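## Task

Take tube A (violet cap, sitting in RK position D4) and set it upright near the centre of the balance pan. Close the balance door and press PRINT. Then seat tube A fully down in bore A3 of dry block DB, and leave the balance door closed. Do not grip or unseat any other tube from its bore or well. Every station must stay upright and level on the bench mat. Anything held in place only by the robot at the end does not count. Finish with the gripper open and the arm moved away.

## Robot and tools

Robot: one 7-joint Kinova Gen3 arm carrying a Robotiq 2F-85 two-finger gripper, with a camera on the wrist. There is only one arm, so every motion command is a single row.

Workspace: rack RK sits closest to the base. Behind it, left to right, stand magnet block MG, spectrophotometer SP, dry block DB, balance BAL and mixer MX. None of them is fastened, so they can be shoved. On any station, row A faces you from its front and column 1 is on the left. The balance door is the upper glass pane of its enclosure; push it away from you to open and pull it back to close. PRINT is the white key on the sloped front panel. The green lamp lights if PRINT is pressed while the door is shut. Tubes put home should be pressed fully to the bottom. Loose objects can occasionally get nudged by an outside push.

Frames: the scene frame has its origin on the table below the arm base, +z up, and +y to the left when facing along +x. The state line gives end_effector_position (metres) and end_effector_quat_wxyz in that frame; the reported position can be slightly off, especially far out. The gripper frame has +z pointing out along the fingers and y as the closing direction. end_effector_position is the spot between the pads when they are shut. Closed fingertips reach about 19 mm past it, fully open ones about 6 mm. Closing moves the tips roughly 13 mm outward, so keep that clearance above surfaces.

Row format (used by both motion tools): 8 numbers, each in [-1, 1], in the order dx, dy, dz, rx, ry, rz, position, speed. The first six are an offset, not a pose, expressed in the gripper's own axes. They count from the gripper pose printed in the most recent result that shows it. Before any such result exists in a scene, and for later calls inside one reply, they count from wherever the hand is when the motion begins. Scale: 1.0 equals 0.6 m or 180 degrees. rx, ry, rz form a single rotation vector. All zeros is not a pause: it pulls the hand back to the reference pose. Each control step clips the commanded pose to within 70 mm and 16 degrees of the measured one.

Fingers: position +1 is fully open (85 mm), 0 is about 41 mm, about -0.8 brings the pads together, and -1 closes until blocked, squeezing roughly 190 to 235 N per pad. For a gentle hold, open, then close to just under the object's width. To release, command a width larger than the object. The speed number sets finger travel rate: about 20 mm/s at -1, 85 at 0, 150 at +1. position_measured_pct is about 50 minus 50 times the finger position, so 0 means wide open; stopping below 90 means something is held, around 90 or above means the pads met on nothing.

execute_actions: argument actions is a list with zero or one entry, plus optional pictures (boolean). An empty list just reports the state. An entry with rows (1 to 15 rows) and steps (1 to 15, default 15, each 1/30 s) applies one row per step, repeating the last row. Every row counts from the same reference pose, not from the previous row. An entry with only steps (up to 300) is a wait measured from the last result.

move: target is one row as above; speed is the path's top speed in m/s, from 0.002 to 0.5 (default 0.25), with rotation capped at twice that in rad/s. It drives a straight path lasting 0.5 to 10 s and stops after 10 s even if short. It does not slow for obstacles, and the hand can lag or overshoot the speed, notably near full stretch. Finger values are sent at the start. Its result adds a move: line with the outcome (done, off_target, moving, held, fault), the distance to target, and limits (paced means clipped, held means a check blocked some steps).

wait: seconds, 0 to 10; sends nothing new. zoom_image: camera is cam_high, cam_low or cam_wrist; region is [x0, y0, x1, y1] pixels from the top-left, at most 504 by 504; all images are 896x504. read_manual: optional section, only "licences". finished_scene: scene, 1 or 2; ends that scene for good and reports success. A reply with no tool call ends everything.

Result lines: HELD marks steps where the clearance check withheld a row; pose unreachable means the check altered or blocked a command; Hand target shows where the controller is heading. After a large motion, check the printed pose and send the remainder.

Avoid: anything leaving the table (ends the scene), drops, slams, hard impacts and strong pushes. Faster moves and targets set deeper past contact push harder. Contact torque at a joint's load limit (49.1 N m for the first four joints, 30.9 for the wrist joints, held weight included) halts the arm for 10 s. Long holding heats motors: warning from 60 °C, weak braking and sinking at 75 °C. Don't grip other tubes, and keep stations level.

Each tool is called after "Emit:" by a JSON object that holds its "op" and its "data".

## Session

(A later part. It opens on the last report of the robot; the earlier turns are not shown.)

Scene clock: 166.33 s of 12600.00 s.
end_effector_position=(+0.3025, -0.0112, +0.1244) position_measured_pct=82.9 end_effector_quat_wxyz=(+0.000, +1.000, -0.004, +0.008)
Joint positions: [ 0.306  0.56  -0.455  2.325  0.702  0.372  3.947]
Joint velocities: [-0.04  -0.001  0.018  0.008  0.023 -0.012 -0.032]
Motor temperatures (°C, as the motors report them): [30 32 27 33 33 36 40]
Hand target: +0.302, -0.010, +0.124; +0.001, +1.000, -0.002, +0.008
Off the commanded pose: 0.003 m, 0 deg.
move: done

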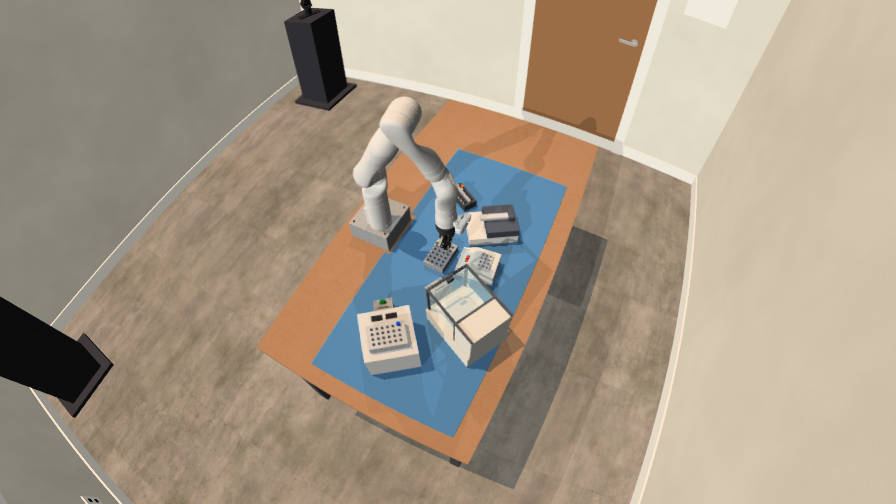

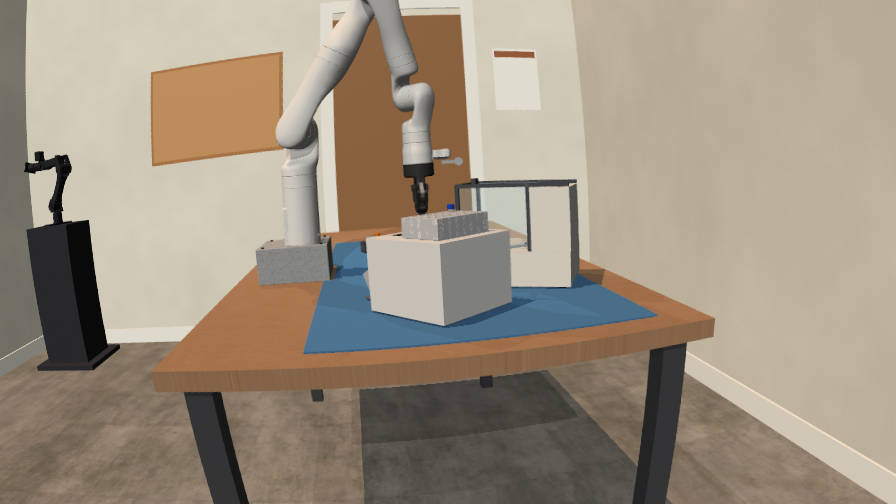

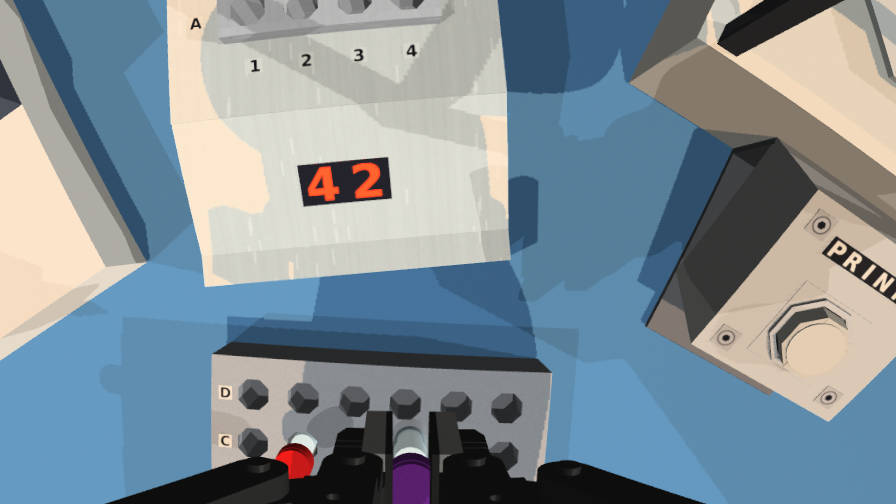

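Emit:
{"op": "move", "data": {"target": [-0.009, -0.003, 0.04, 0, 0, 0, -1, -0.5], "speed": 0.05}}

Scene clock: 171.87 s of 12600.00 s.
end_effector_position=(+0.2977, -0.0098, +0.1006) position_measured_pct=82.9 end_effector_quat_wxyz=(+0.000, +1.000, -0.004, +0.008)
Joint positions: [ 0.199  0.616 -0.323  2.357  0.81   0.257  3.838]
Joint velocities: [-0.018  0.004  0.012  0.003  0.009 -0.011 -0.012]
Motor temperatures (°C, as the motors report them): [30 32 27 33 33 36 40]
Hand target: +0.298, -0.009, +0.100; +0.000, +1.000, -0.004, +0.008
Off the commanded pose: 0.001 m, 0 deg.
move: done

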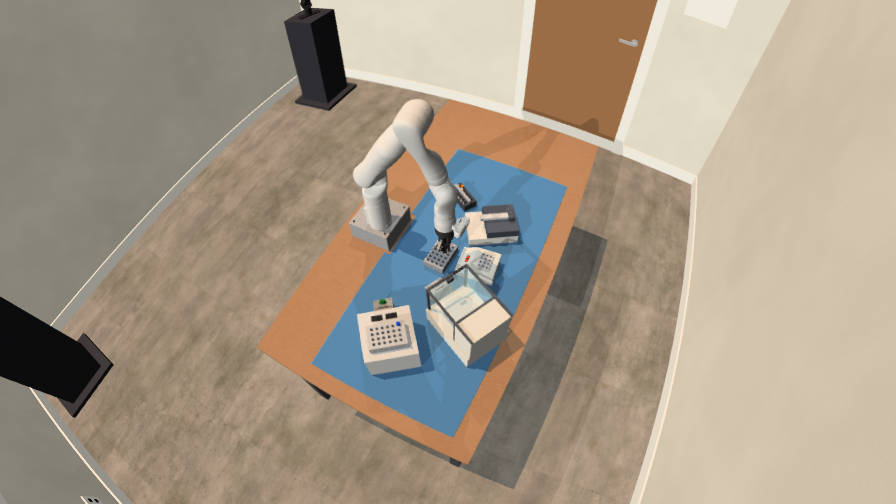

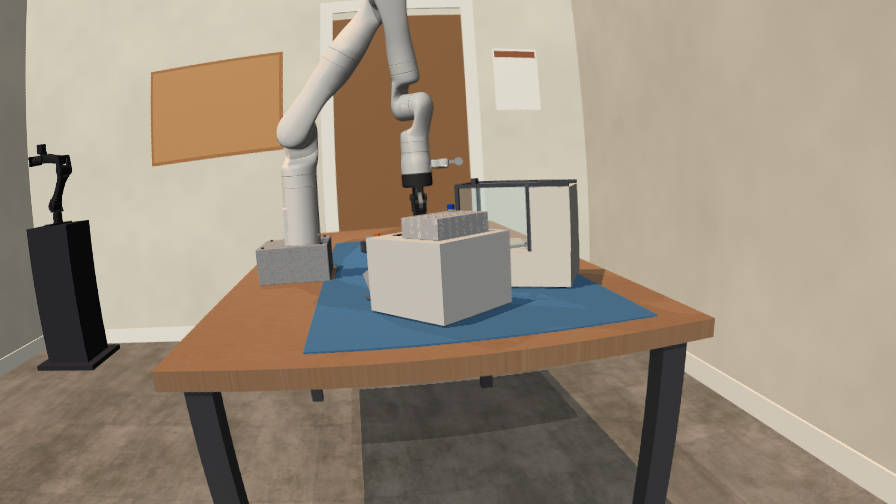

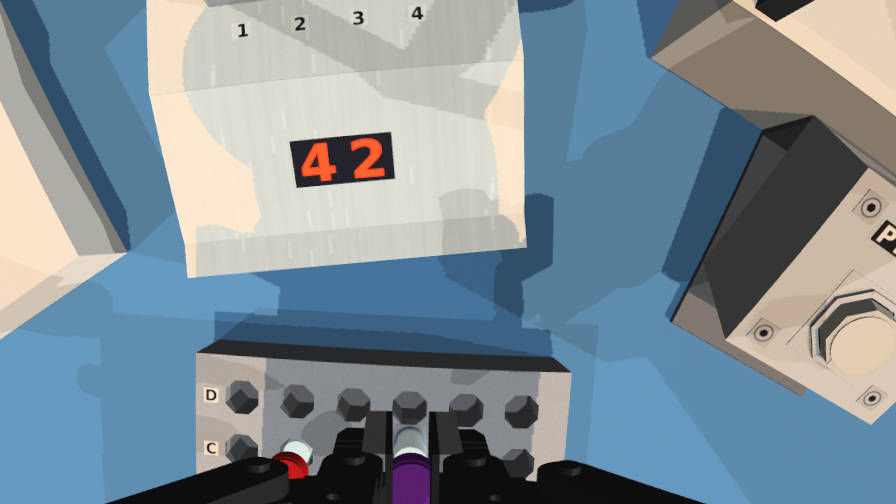

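Emit:
{"op": "move", "data": {"target": [0, 0, 0.075, 0, 0, 0, -1, -0.5], "speed": 0.03}}

Scene clock: 175.53 s of 12600.00 s.
end_effector_position=(+0.2989, -0.0102, +0.0560) position_measured_pct=82.9 end_effector_quat_wxyz=(+0.000, +1.000, -0.005, +0.008)
Joint positions: [-0.034  0.751 -0.011  2.371  0.935  0.01   3.718]
Joint velocities: [-0.028  0.009  0.026  0.006 -0.001 -0.023 -0.003]
Motor temperatures (°C, as the motors report them): [30 32 27 33 33 36 40]
Hand target: +0.299, -0.010, +0.056; +0.000, +1.000, -0.005, +0.008
Off the commanded pose: 0.001 m, 0 deg.
move: done

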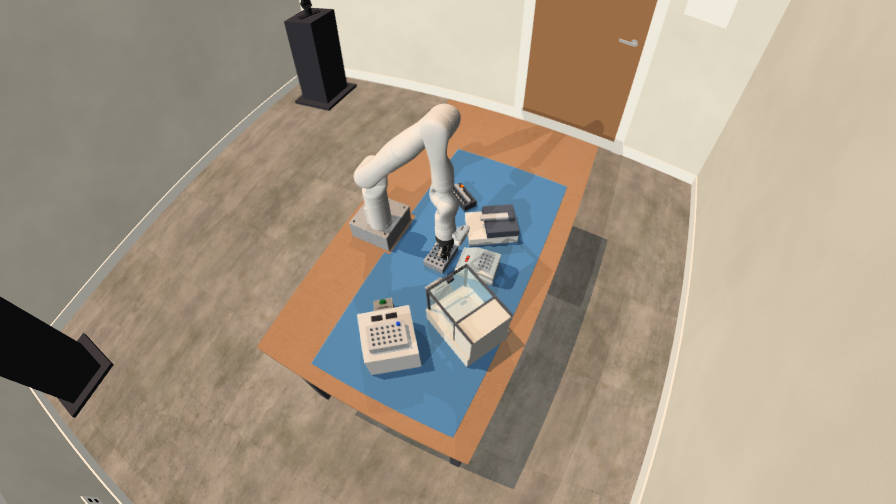

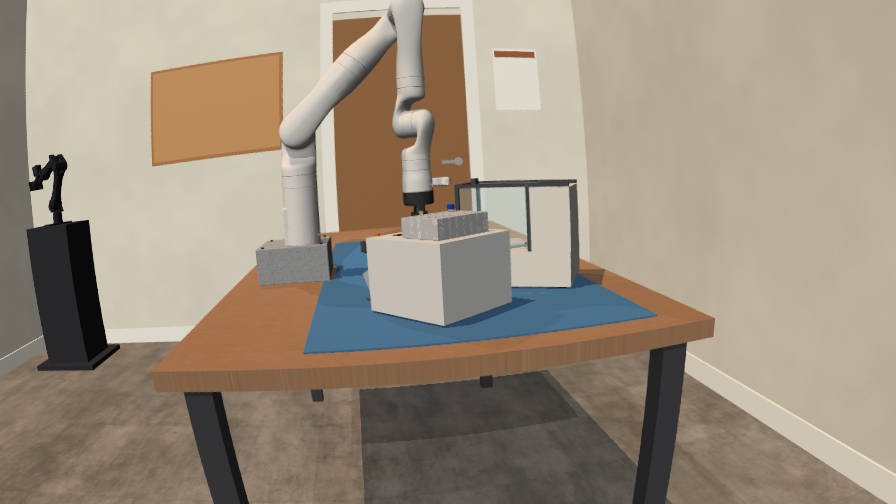

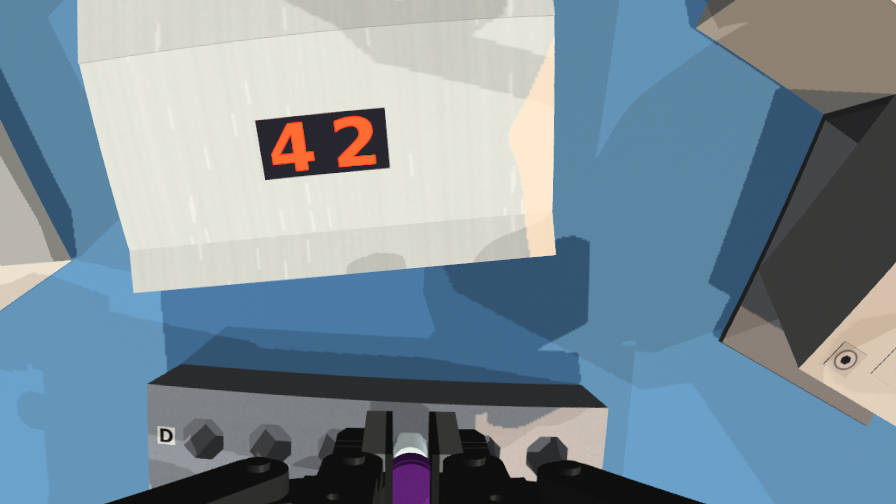

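Emit:
{"op": "move", "data": {"target": [0, 0, 0, 0, 0, 0, 0, 0]}}

Emit:
{"op": "move", "data": {"target": [0, 0, -0.4, 0, 0, 0, 0, 0], "speed": 0.2}}

Scene clock: 179.47 s of 12600.00 s.
end_effector_position=(+0.2989, -0.0102, +0.0560) position_measured_pct=50.0 end_effector_quat_wxyz=(+0.000, +1.000, -0.005, +0.008)
Joint positions: [-0.034  0.751 -0.011  2.371  0.935  0.01   3.718]
Joint velocities: [ 0.001 -0.     0.001 -0.     0.001  0.002  0.   ]
Motor temperatures (°C, as the motors report them): [30 32 27 33 33 36 40]
Hand target: +0.299, -0.010, +0.056; +0.000, +1.000, -0.005, +0.008
Off the commanded pose: 0.000 m, 0 deg.
move: done

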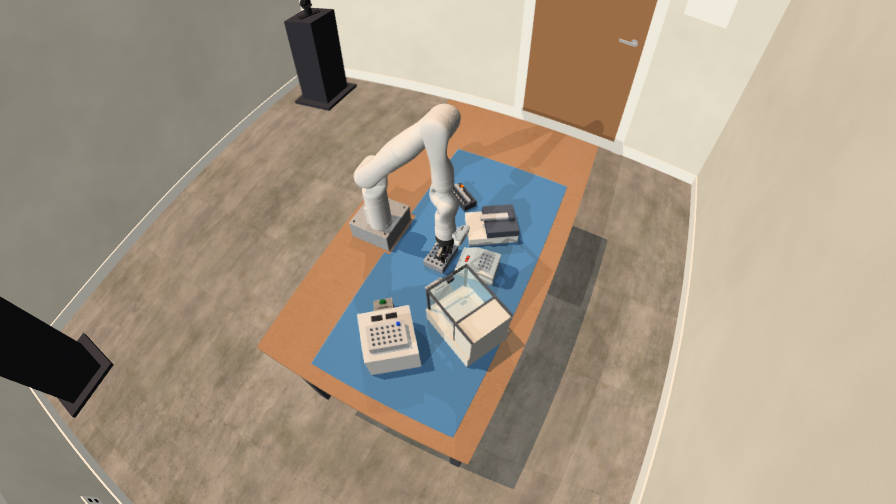

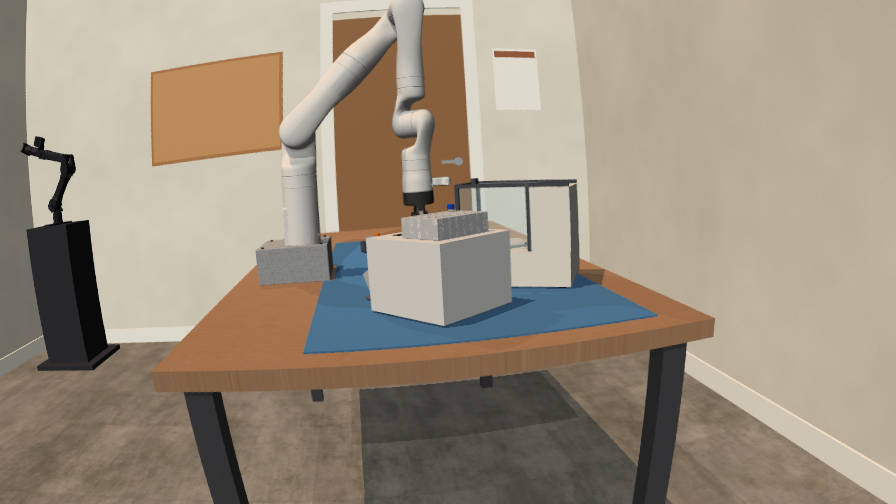

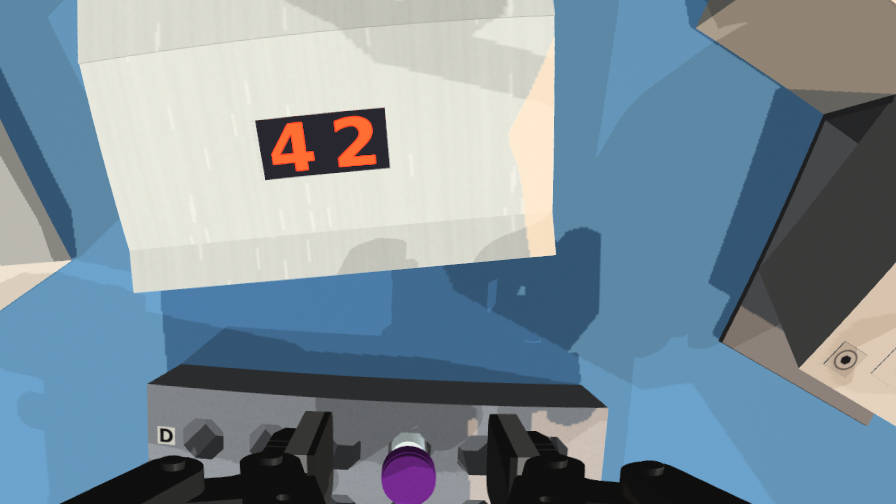

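Scene clock: 181.27 s of 12600.00 s.
end_effector_position=(+0.2941, -0.0096, +0.2953) position_measured_pct=50.0 end_effector_quat_wxyz=(-0.000, +1.000, -0.005, +0.008)
Joint positions: [ 0.499  0.116 -0.591  2.103  0.081  0.93   4.56 ]
Joint velocities: [ 0.004 -0.002  0.003 -0.002 -0.003  0.002  0.004]
Motor temperatures (°C, as the motors report them): [30 32 27 33 33 36 40]
Hand target: +0.294, -0.010, +0.295; -0.000, +1.000, -0.005, +0.008
Off the commanded pose: 0.001 m, 0 deg.
move: done

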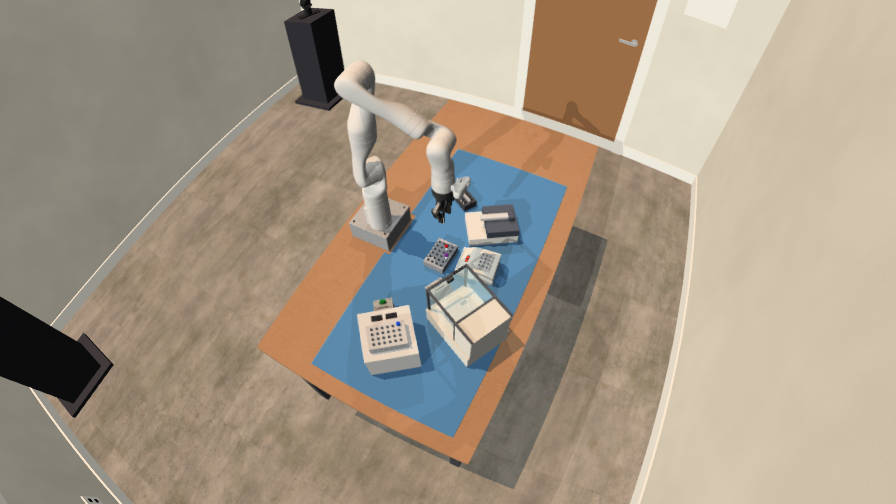

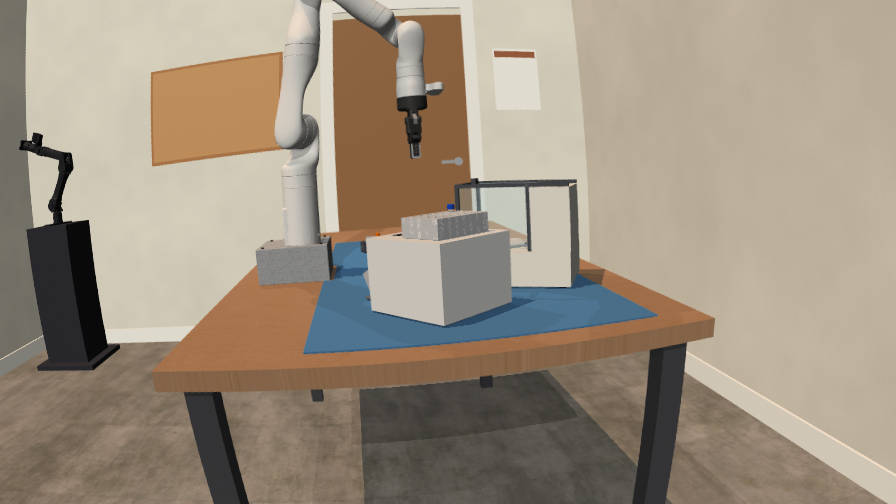

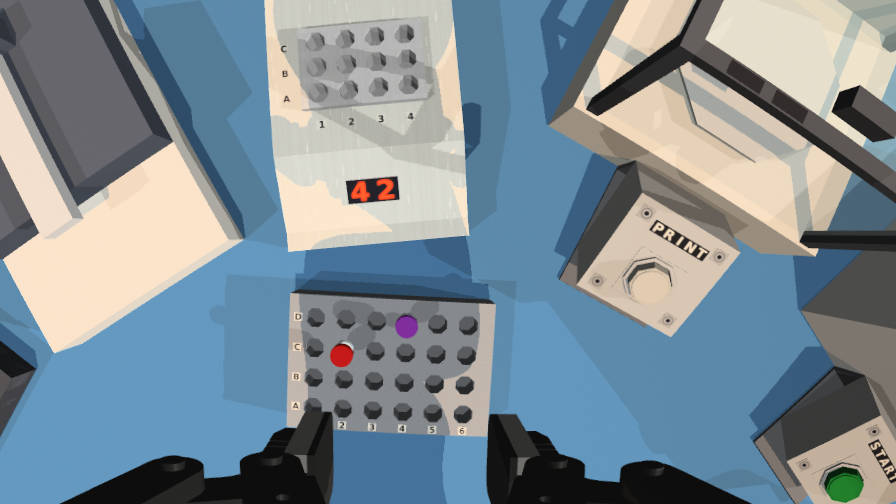

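Emit:
{"op": "move", "data": {"target": [0.183, 0.30, -0.008, 0, -0.005, -0.333, 0, 0], "speed": 0.25}}

Scene clock: 197.00 s of 12600.00 s.
end_effector_position=(+0.4030, -0.1896, +0.3023) position_measured_pct=50.0 end_effector_quat_wxyz=(+0.004, +0.868, +0.496, -0.000)
Joint positions: [ 0.807  0.466 -0.615  1.635  0.297  1.132  5.858]
Joint velocities: [ 0.002  0.007  0.    -0.004  0.001  0.002  0.007]
Motor temperatures (°C, as the motors report them): [30 32 27 33 33 36 40]
Hand target: +0.403, -0.190, +0.302; +0.003, +0.868, +0.496, -0.000
Off the commanded pose: 0.001 m, 0 deg.
move: done

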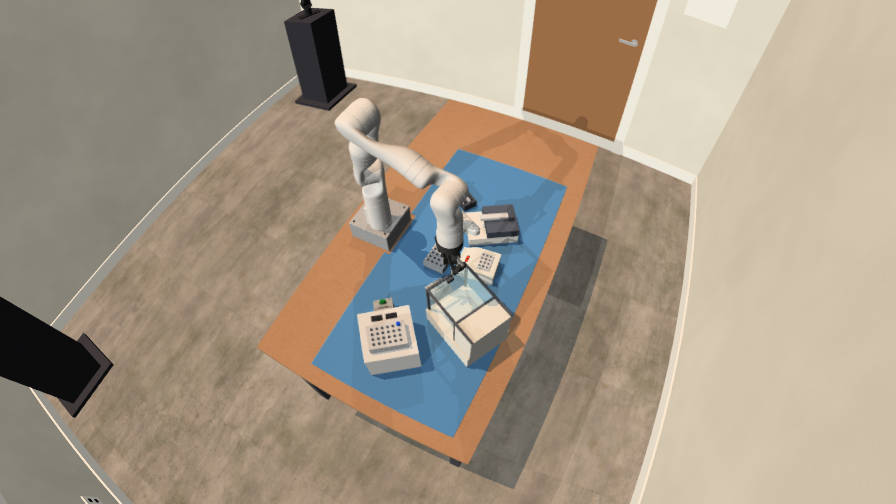

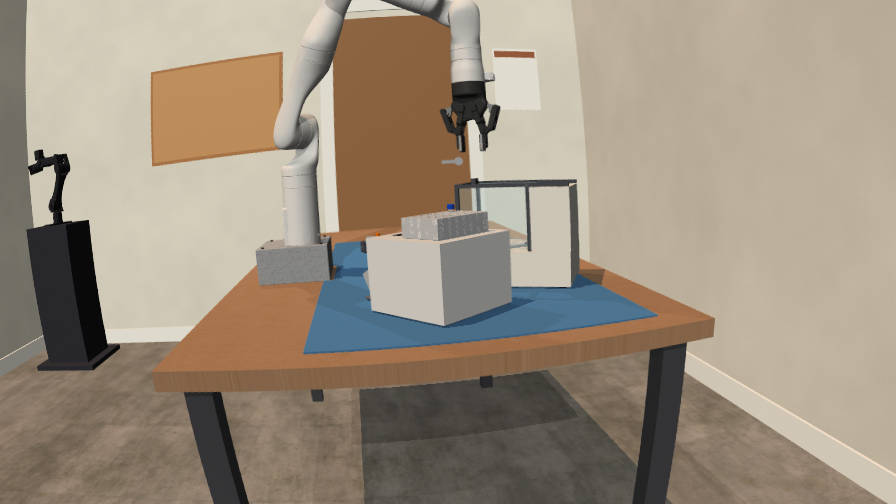

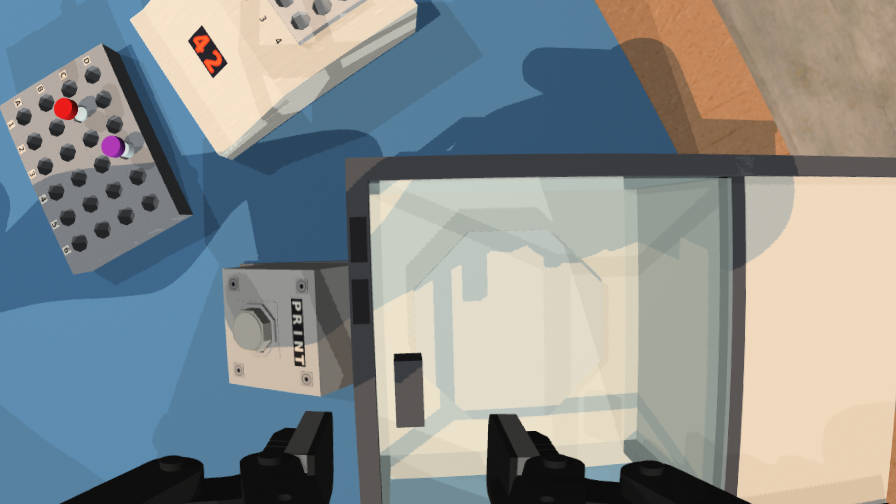

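Emit:
{"op": "move", "data": {"target": [0.004, 0, 0.09, 0, 0, 0, 0, 0], "speed": 0.06}}

Emit:
{"op": "zoom_image", "data": {"camera": "cam_low", "region": [420, 130, 600, 230]}}

Scene clock: 203.43 s of 12600.00 s.
end_effector_position=(+0.4044, -0.1880, +0.2485) position_measured_pct=50.0 end_effector_quat_wxyz=(+0.004, +0.869, +0.496, -0.000)
Joint positions: [ 0.781  0.536 -0.587  1.721  0.353  0.988  5.804]
Joint velocities: [-0.002  0.003 -0.     0.005  0.004 -0.004 -0.001]
Motor temperatures (°C, as the motors report them): [30 32 27 33 33 36 40]
Hand target: +0.404, -0.188, +0.248; +0.004, +0.869, +0.496, -0.000
Off the commanded pose: 0.000 m, 0 deg.
move: done

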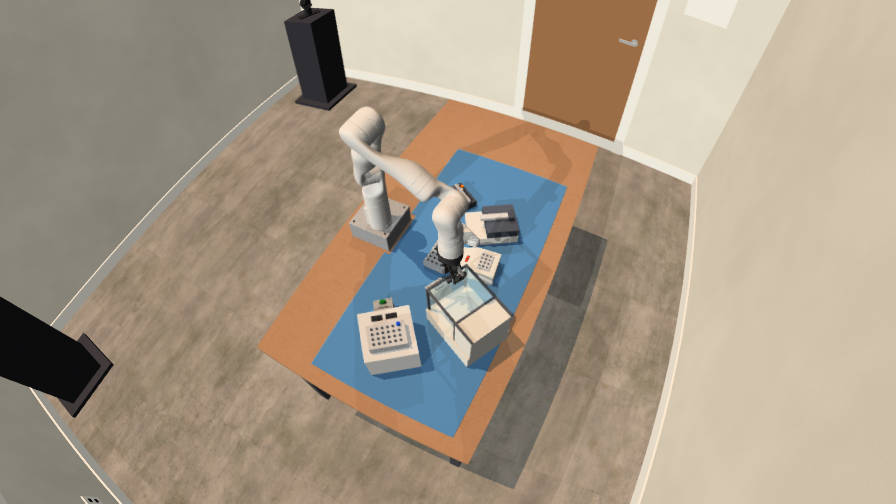

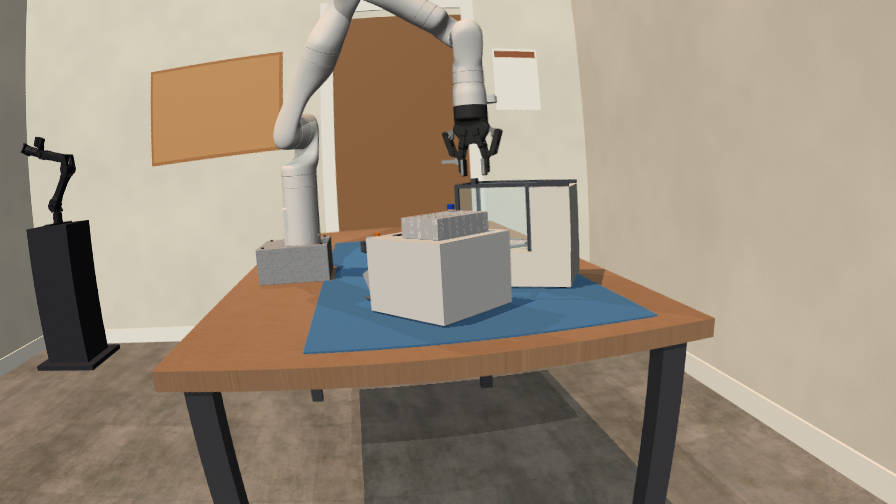

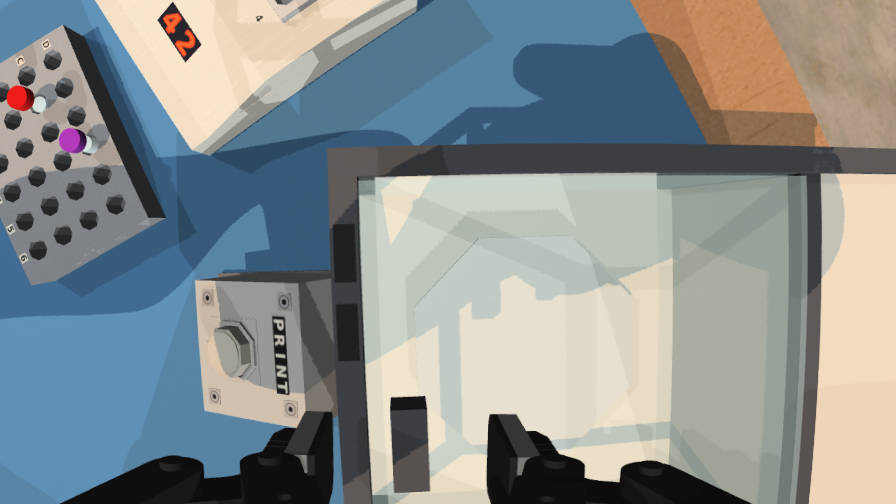

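Region (420, 130, 600, 230) of cam_low's 896x504 image, scaled by 2.800, with more detail than that image has.

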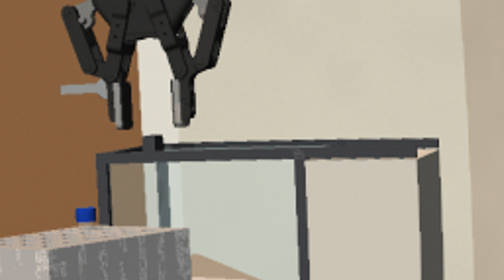

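Emit:
{"op": "move", "data": {"target": [0, 0, 0.017, 0, 0, 0, 0, 0], "speed": 0.02}}

Emit:
{"op": "zoom_image", "data": {"camera": "cam_low", "region": [420, 130, 600, 230]}}

Scene clock: 210.87 s of 12600.00 s.
end_effector_position=(+0.4045, -0.1882, +0.2385) position_measured_pct=50.0 end_effector_quat_wxyz=(+0.004, +0.869, +0.496, -0.000)
Joint positions: [ 0.776  0.55  -0.58   1.735  0.364  0.962  5.794]
Joint velocities: [-0.001  0.003  0.001  0.001  0.004 -0.006 -0.002]
Motor temperatures (°C, as the motors report them): [30 32 27 33 33 36 40]
Hand target: +0.404, -0.188, +0.238; +0.004, +0.869, +0.496, -0.000
Off the commanded pose: 0.000 m, 0 deg.
move: done

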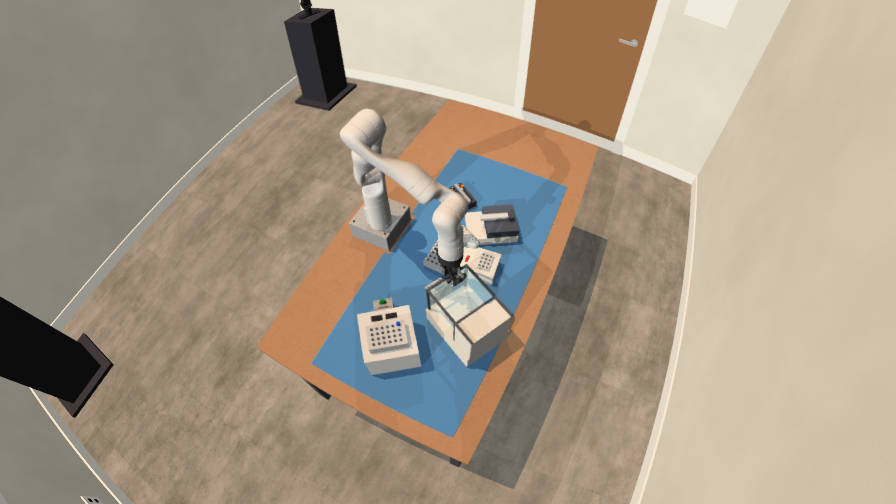

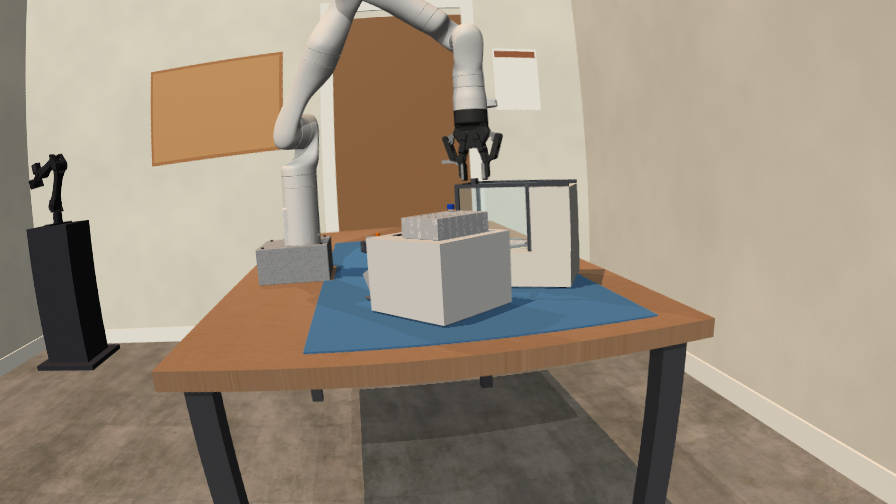

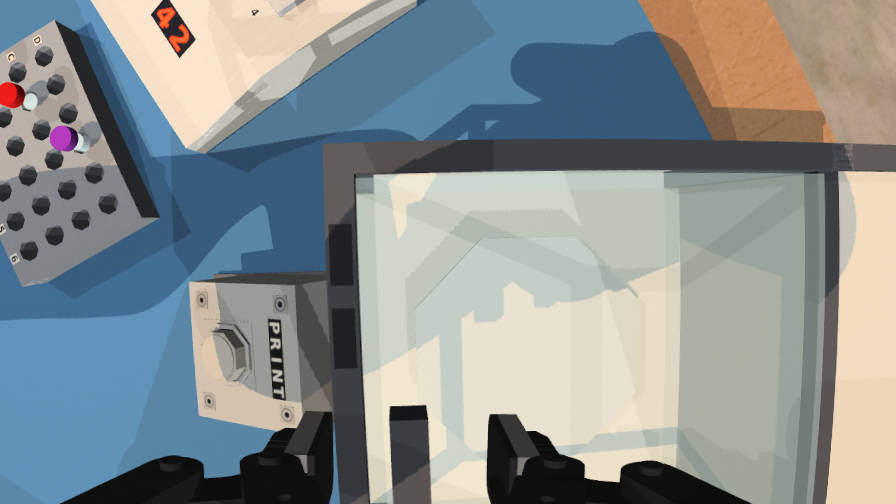

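Region (420, 130, 600, 230) of cam_low's 896x504 image, scaled by 2.800, with more detail than that image has.

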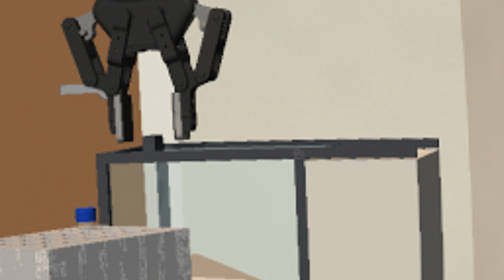

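Emit:
{"op": "move", "data": {"target": [0, 0, 0.008, 0, 0, 0, 0, 0], "speed": 0.02}}

Emit:
{"op": "move", "data": {"target": [0, 0.06, 0, 0, 0, 0, 0, 0], "speed": 0.03}}

Emit:
{"op": "zoom_image", "data": {"camera": "cam_low", "region": [420, 130, 600, 230]}}

Scene clock: 218.27 s of 12600.00 s.
end_effector_position=(+0.4045, -0.1882, +0.2338) position_measured_pct=50.0 end_effector_quat_wxyz=(+0.004, +0.869, +0.496, -0.000)
Joint positions: [ 0.773  0.557 -0.577  1.741  0.37   0.95   5.79 ]
Joint velocities: [-0.001  0.002 -0.     0.002  0.001 -0.003 -0.002]
Motor temperatures (°C, as the motors report them): [30 32 27 33 33 36 40]
Hand target: +0.404, -0.188, +0.234; +0.004, +0.869, +0.496, -0.000
Off the commanded pose: 0.000 m, 0 deg.
move: done

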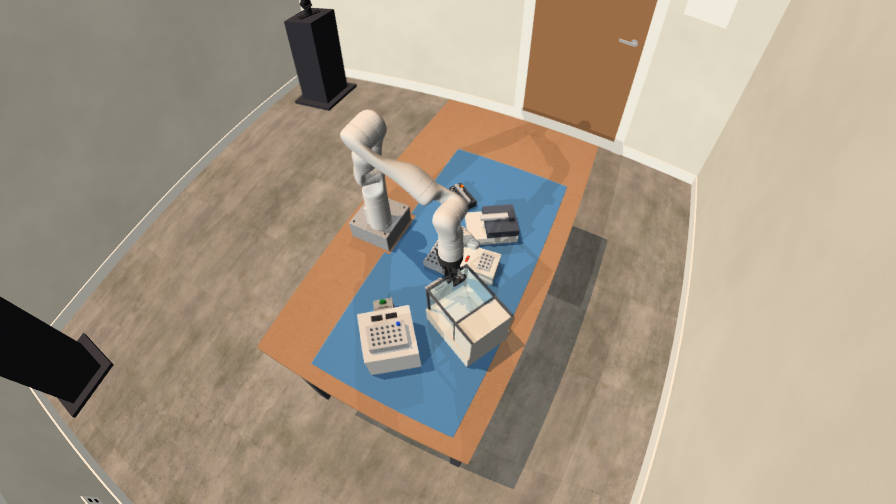

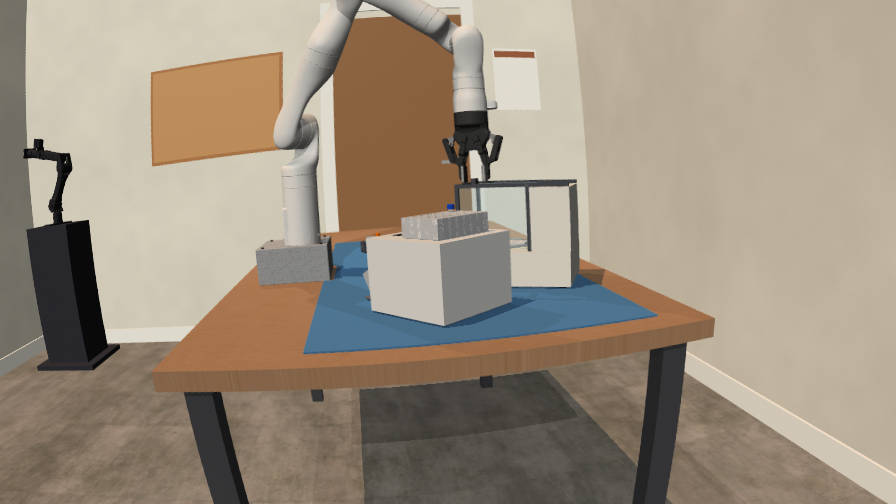

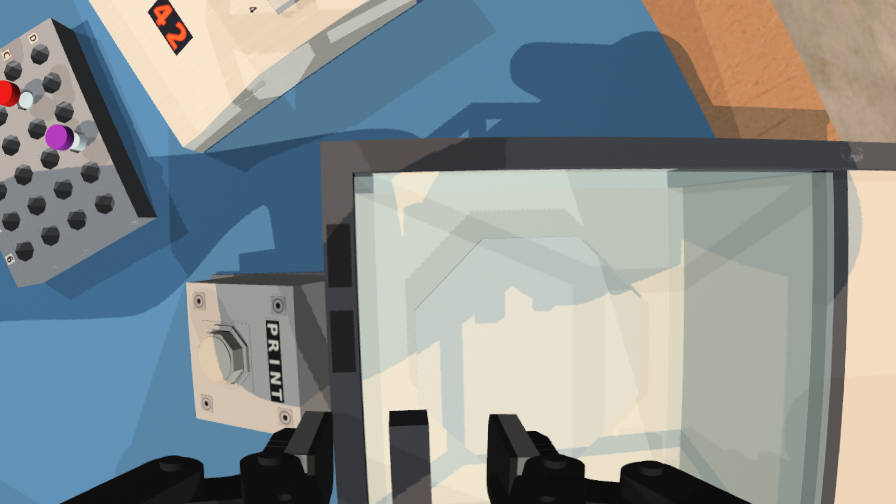

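Scene clock: 219.77 s of 12600.00 s.
end_effector_position=(+0.4351, -0.2054, +0.2340) position_measured_pct=50.0 end_effector_quat_wxyz=(+0.003, +0.868, +0.496, -0.000)
Joint positions: [ 0.751  0.624 -0.563  1.616  0.382  1.012  5.811]
Joint velocities: [-0.001  0.003  0.001 -0.007  0.     0.002  0.   ]
Motor temperatures (°C, as the motors report them): [30 32 27 33 33 36 40]
Hand target: +0.436, -0.206, +0.234; +0.004, +0.869, +0.496, -0.000
Off the commanded pose: 0.001 m, 0 deg.
move: done

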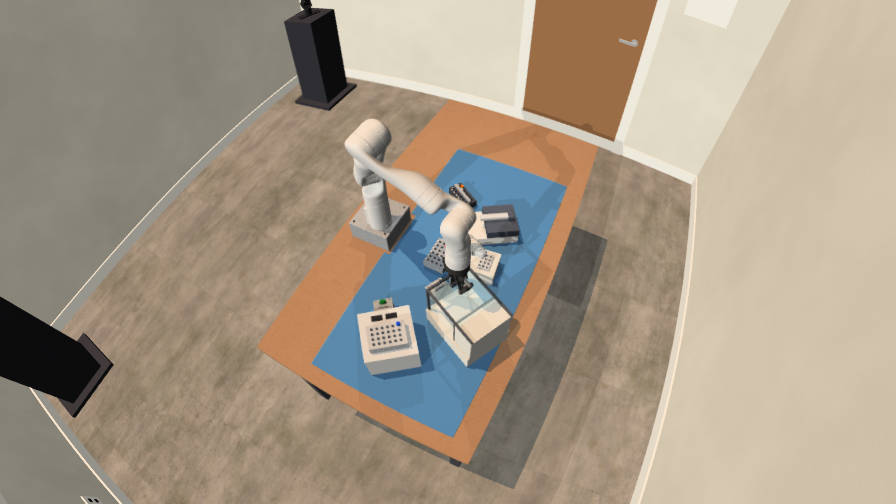

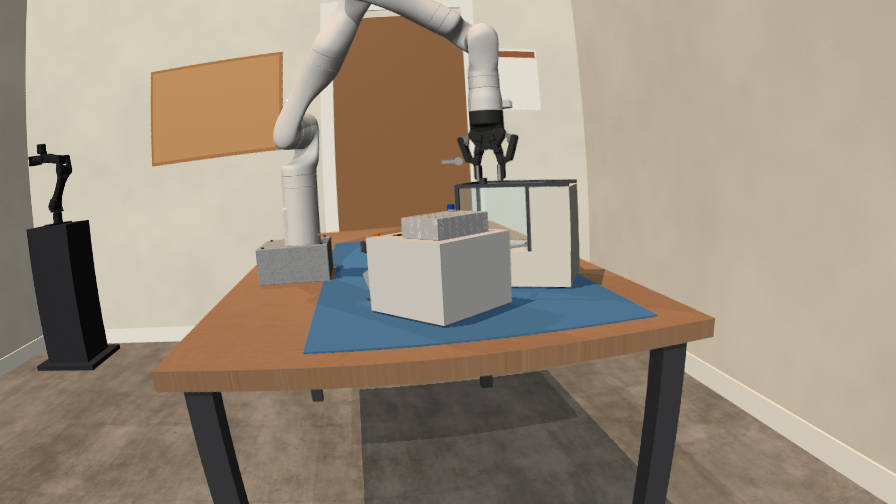

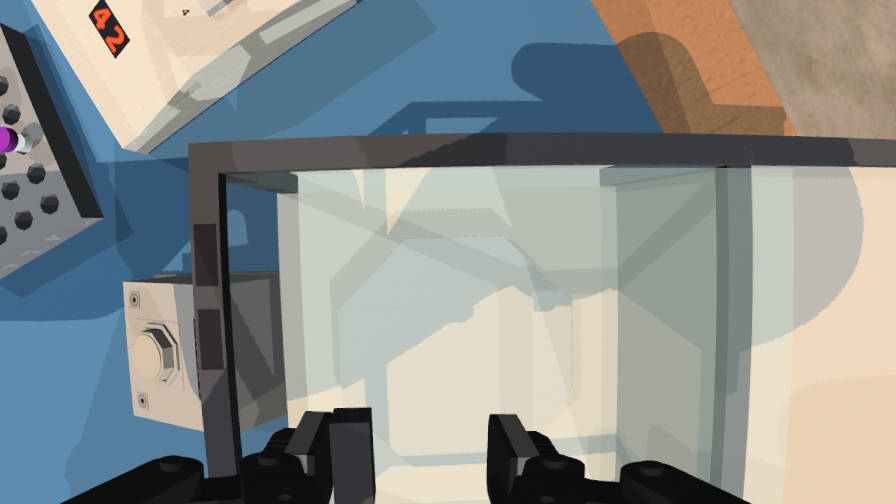

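Region (420, 130, 600, 230) of cam_low's 896x504 image, scaled by 2.800, with more detail than that image has.

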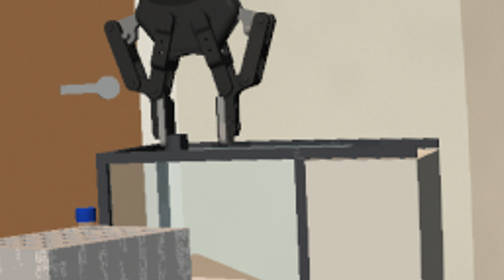

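Emit:
{"op": "move", "data": {"target": [0, 0.12, 0, 0, 0, 0, 0, 0], "speed": 0.04}}

Scene clock: 233.77 s of 12600.00 s.
end_effector_position=(+0.4968, -0.2408, +0.2344) position_measured_pct=50.0 end_effector_quat_wxyz=(+0.002, +0.868, +0.496, -0.001)
Joint positions: [ 0.7    0.763 -0.536  1.335  0.402  1.151  5.866]
Joint velocities: [-0.002  0.003  0.002 -0.006 -0.     0.003  0.001]
Motor temperatures (°C, as the motors report them): [30 32 27 34 33 36 40]
Hand target: +0.497, -0.242, +0.235; +0.003, +0.868, +0.496, -0.000
Off the commanded pose: 0.001 m, 0 deg.
move: done

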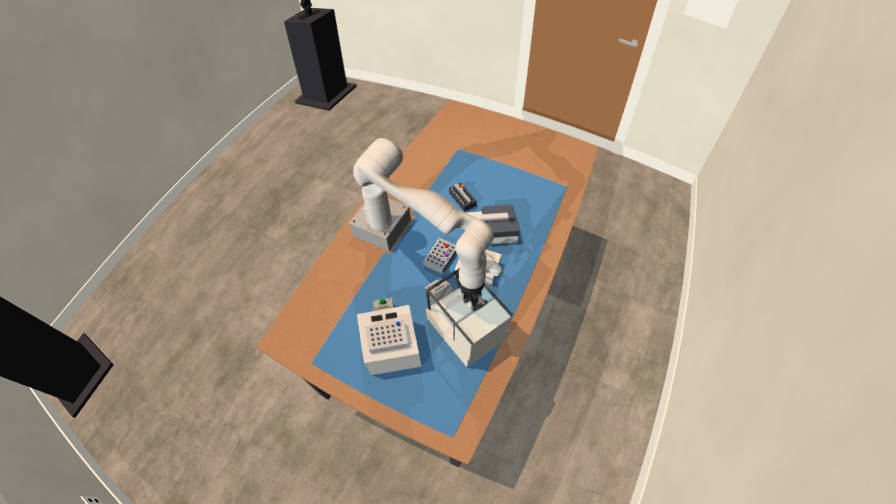

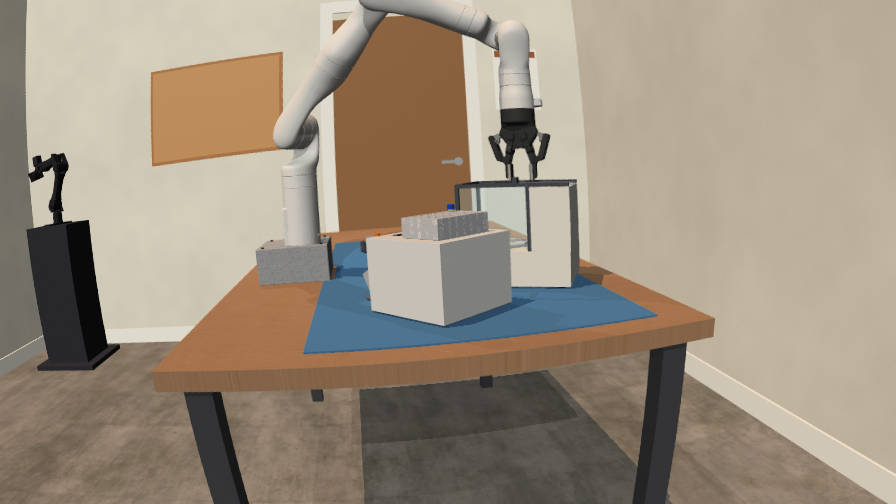

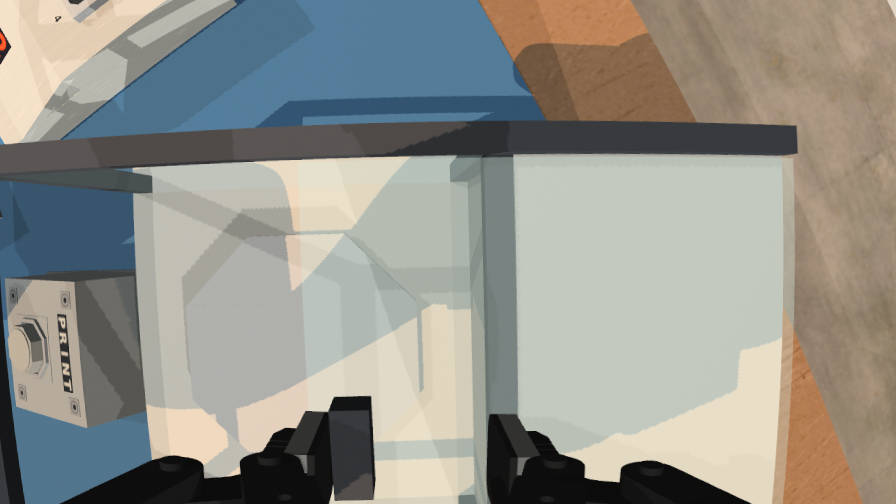

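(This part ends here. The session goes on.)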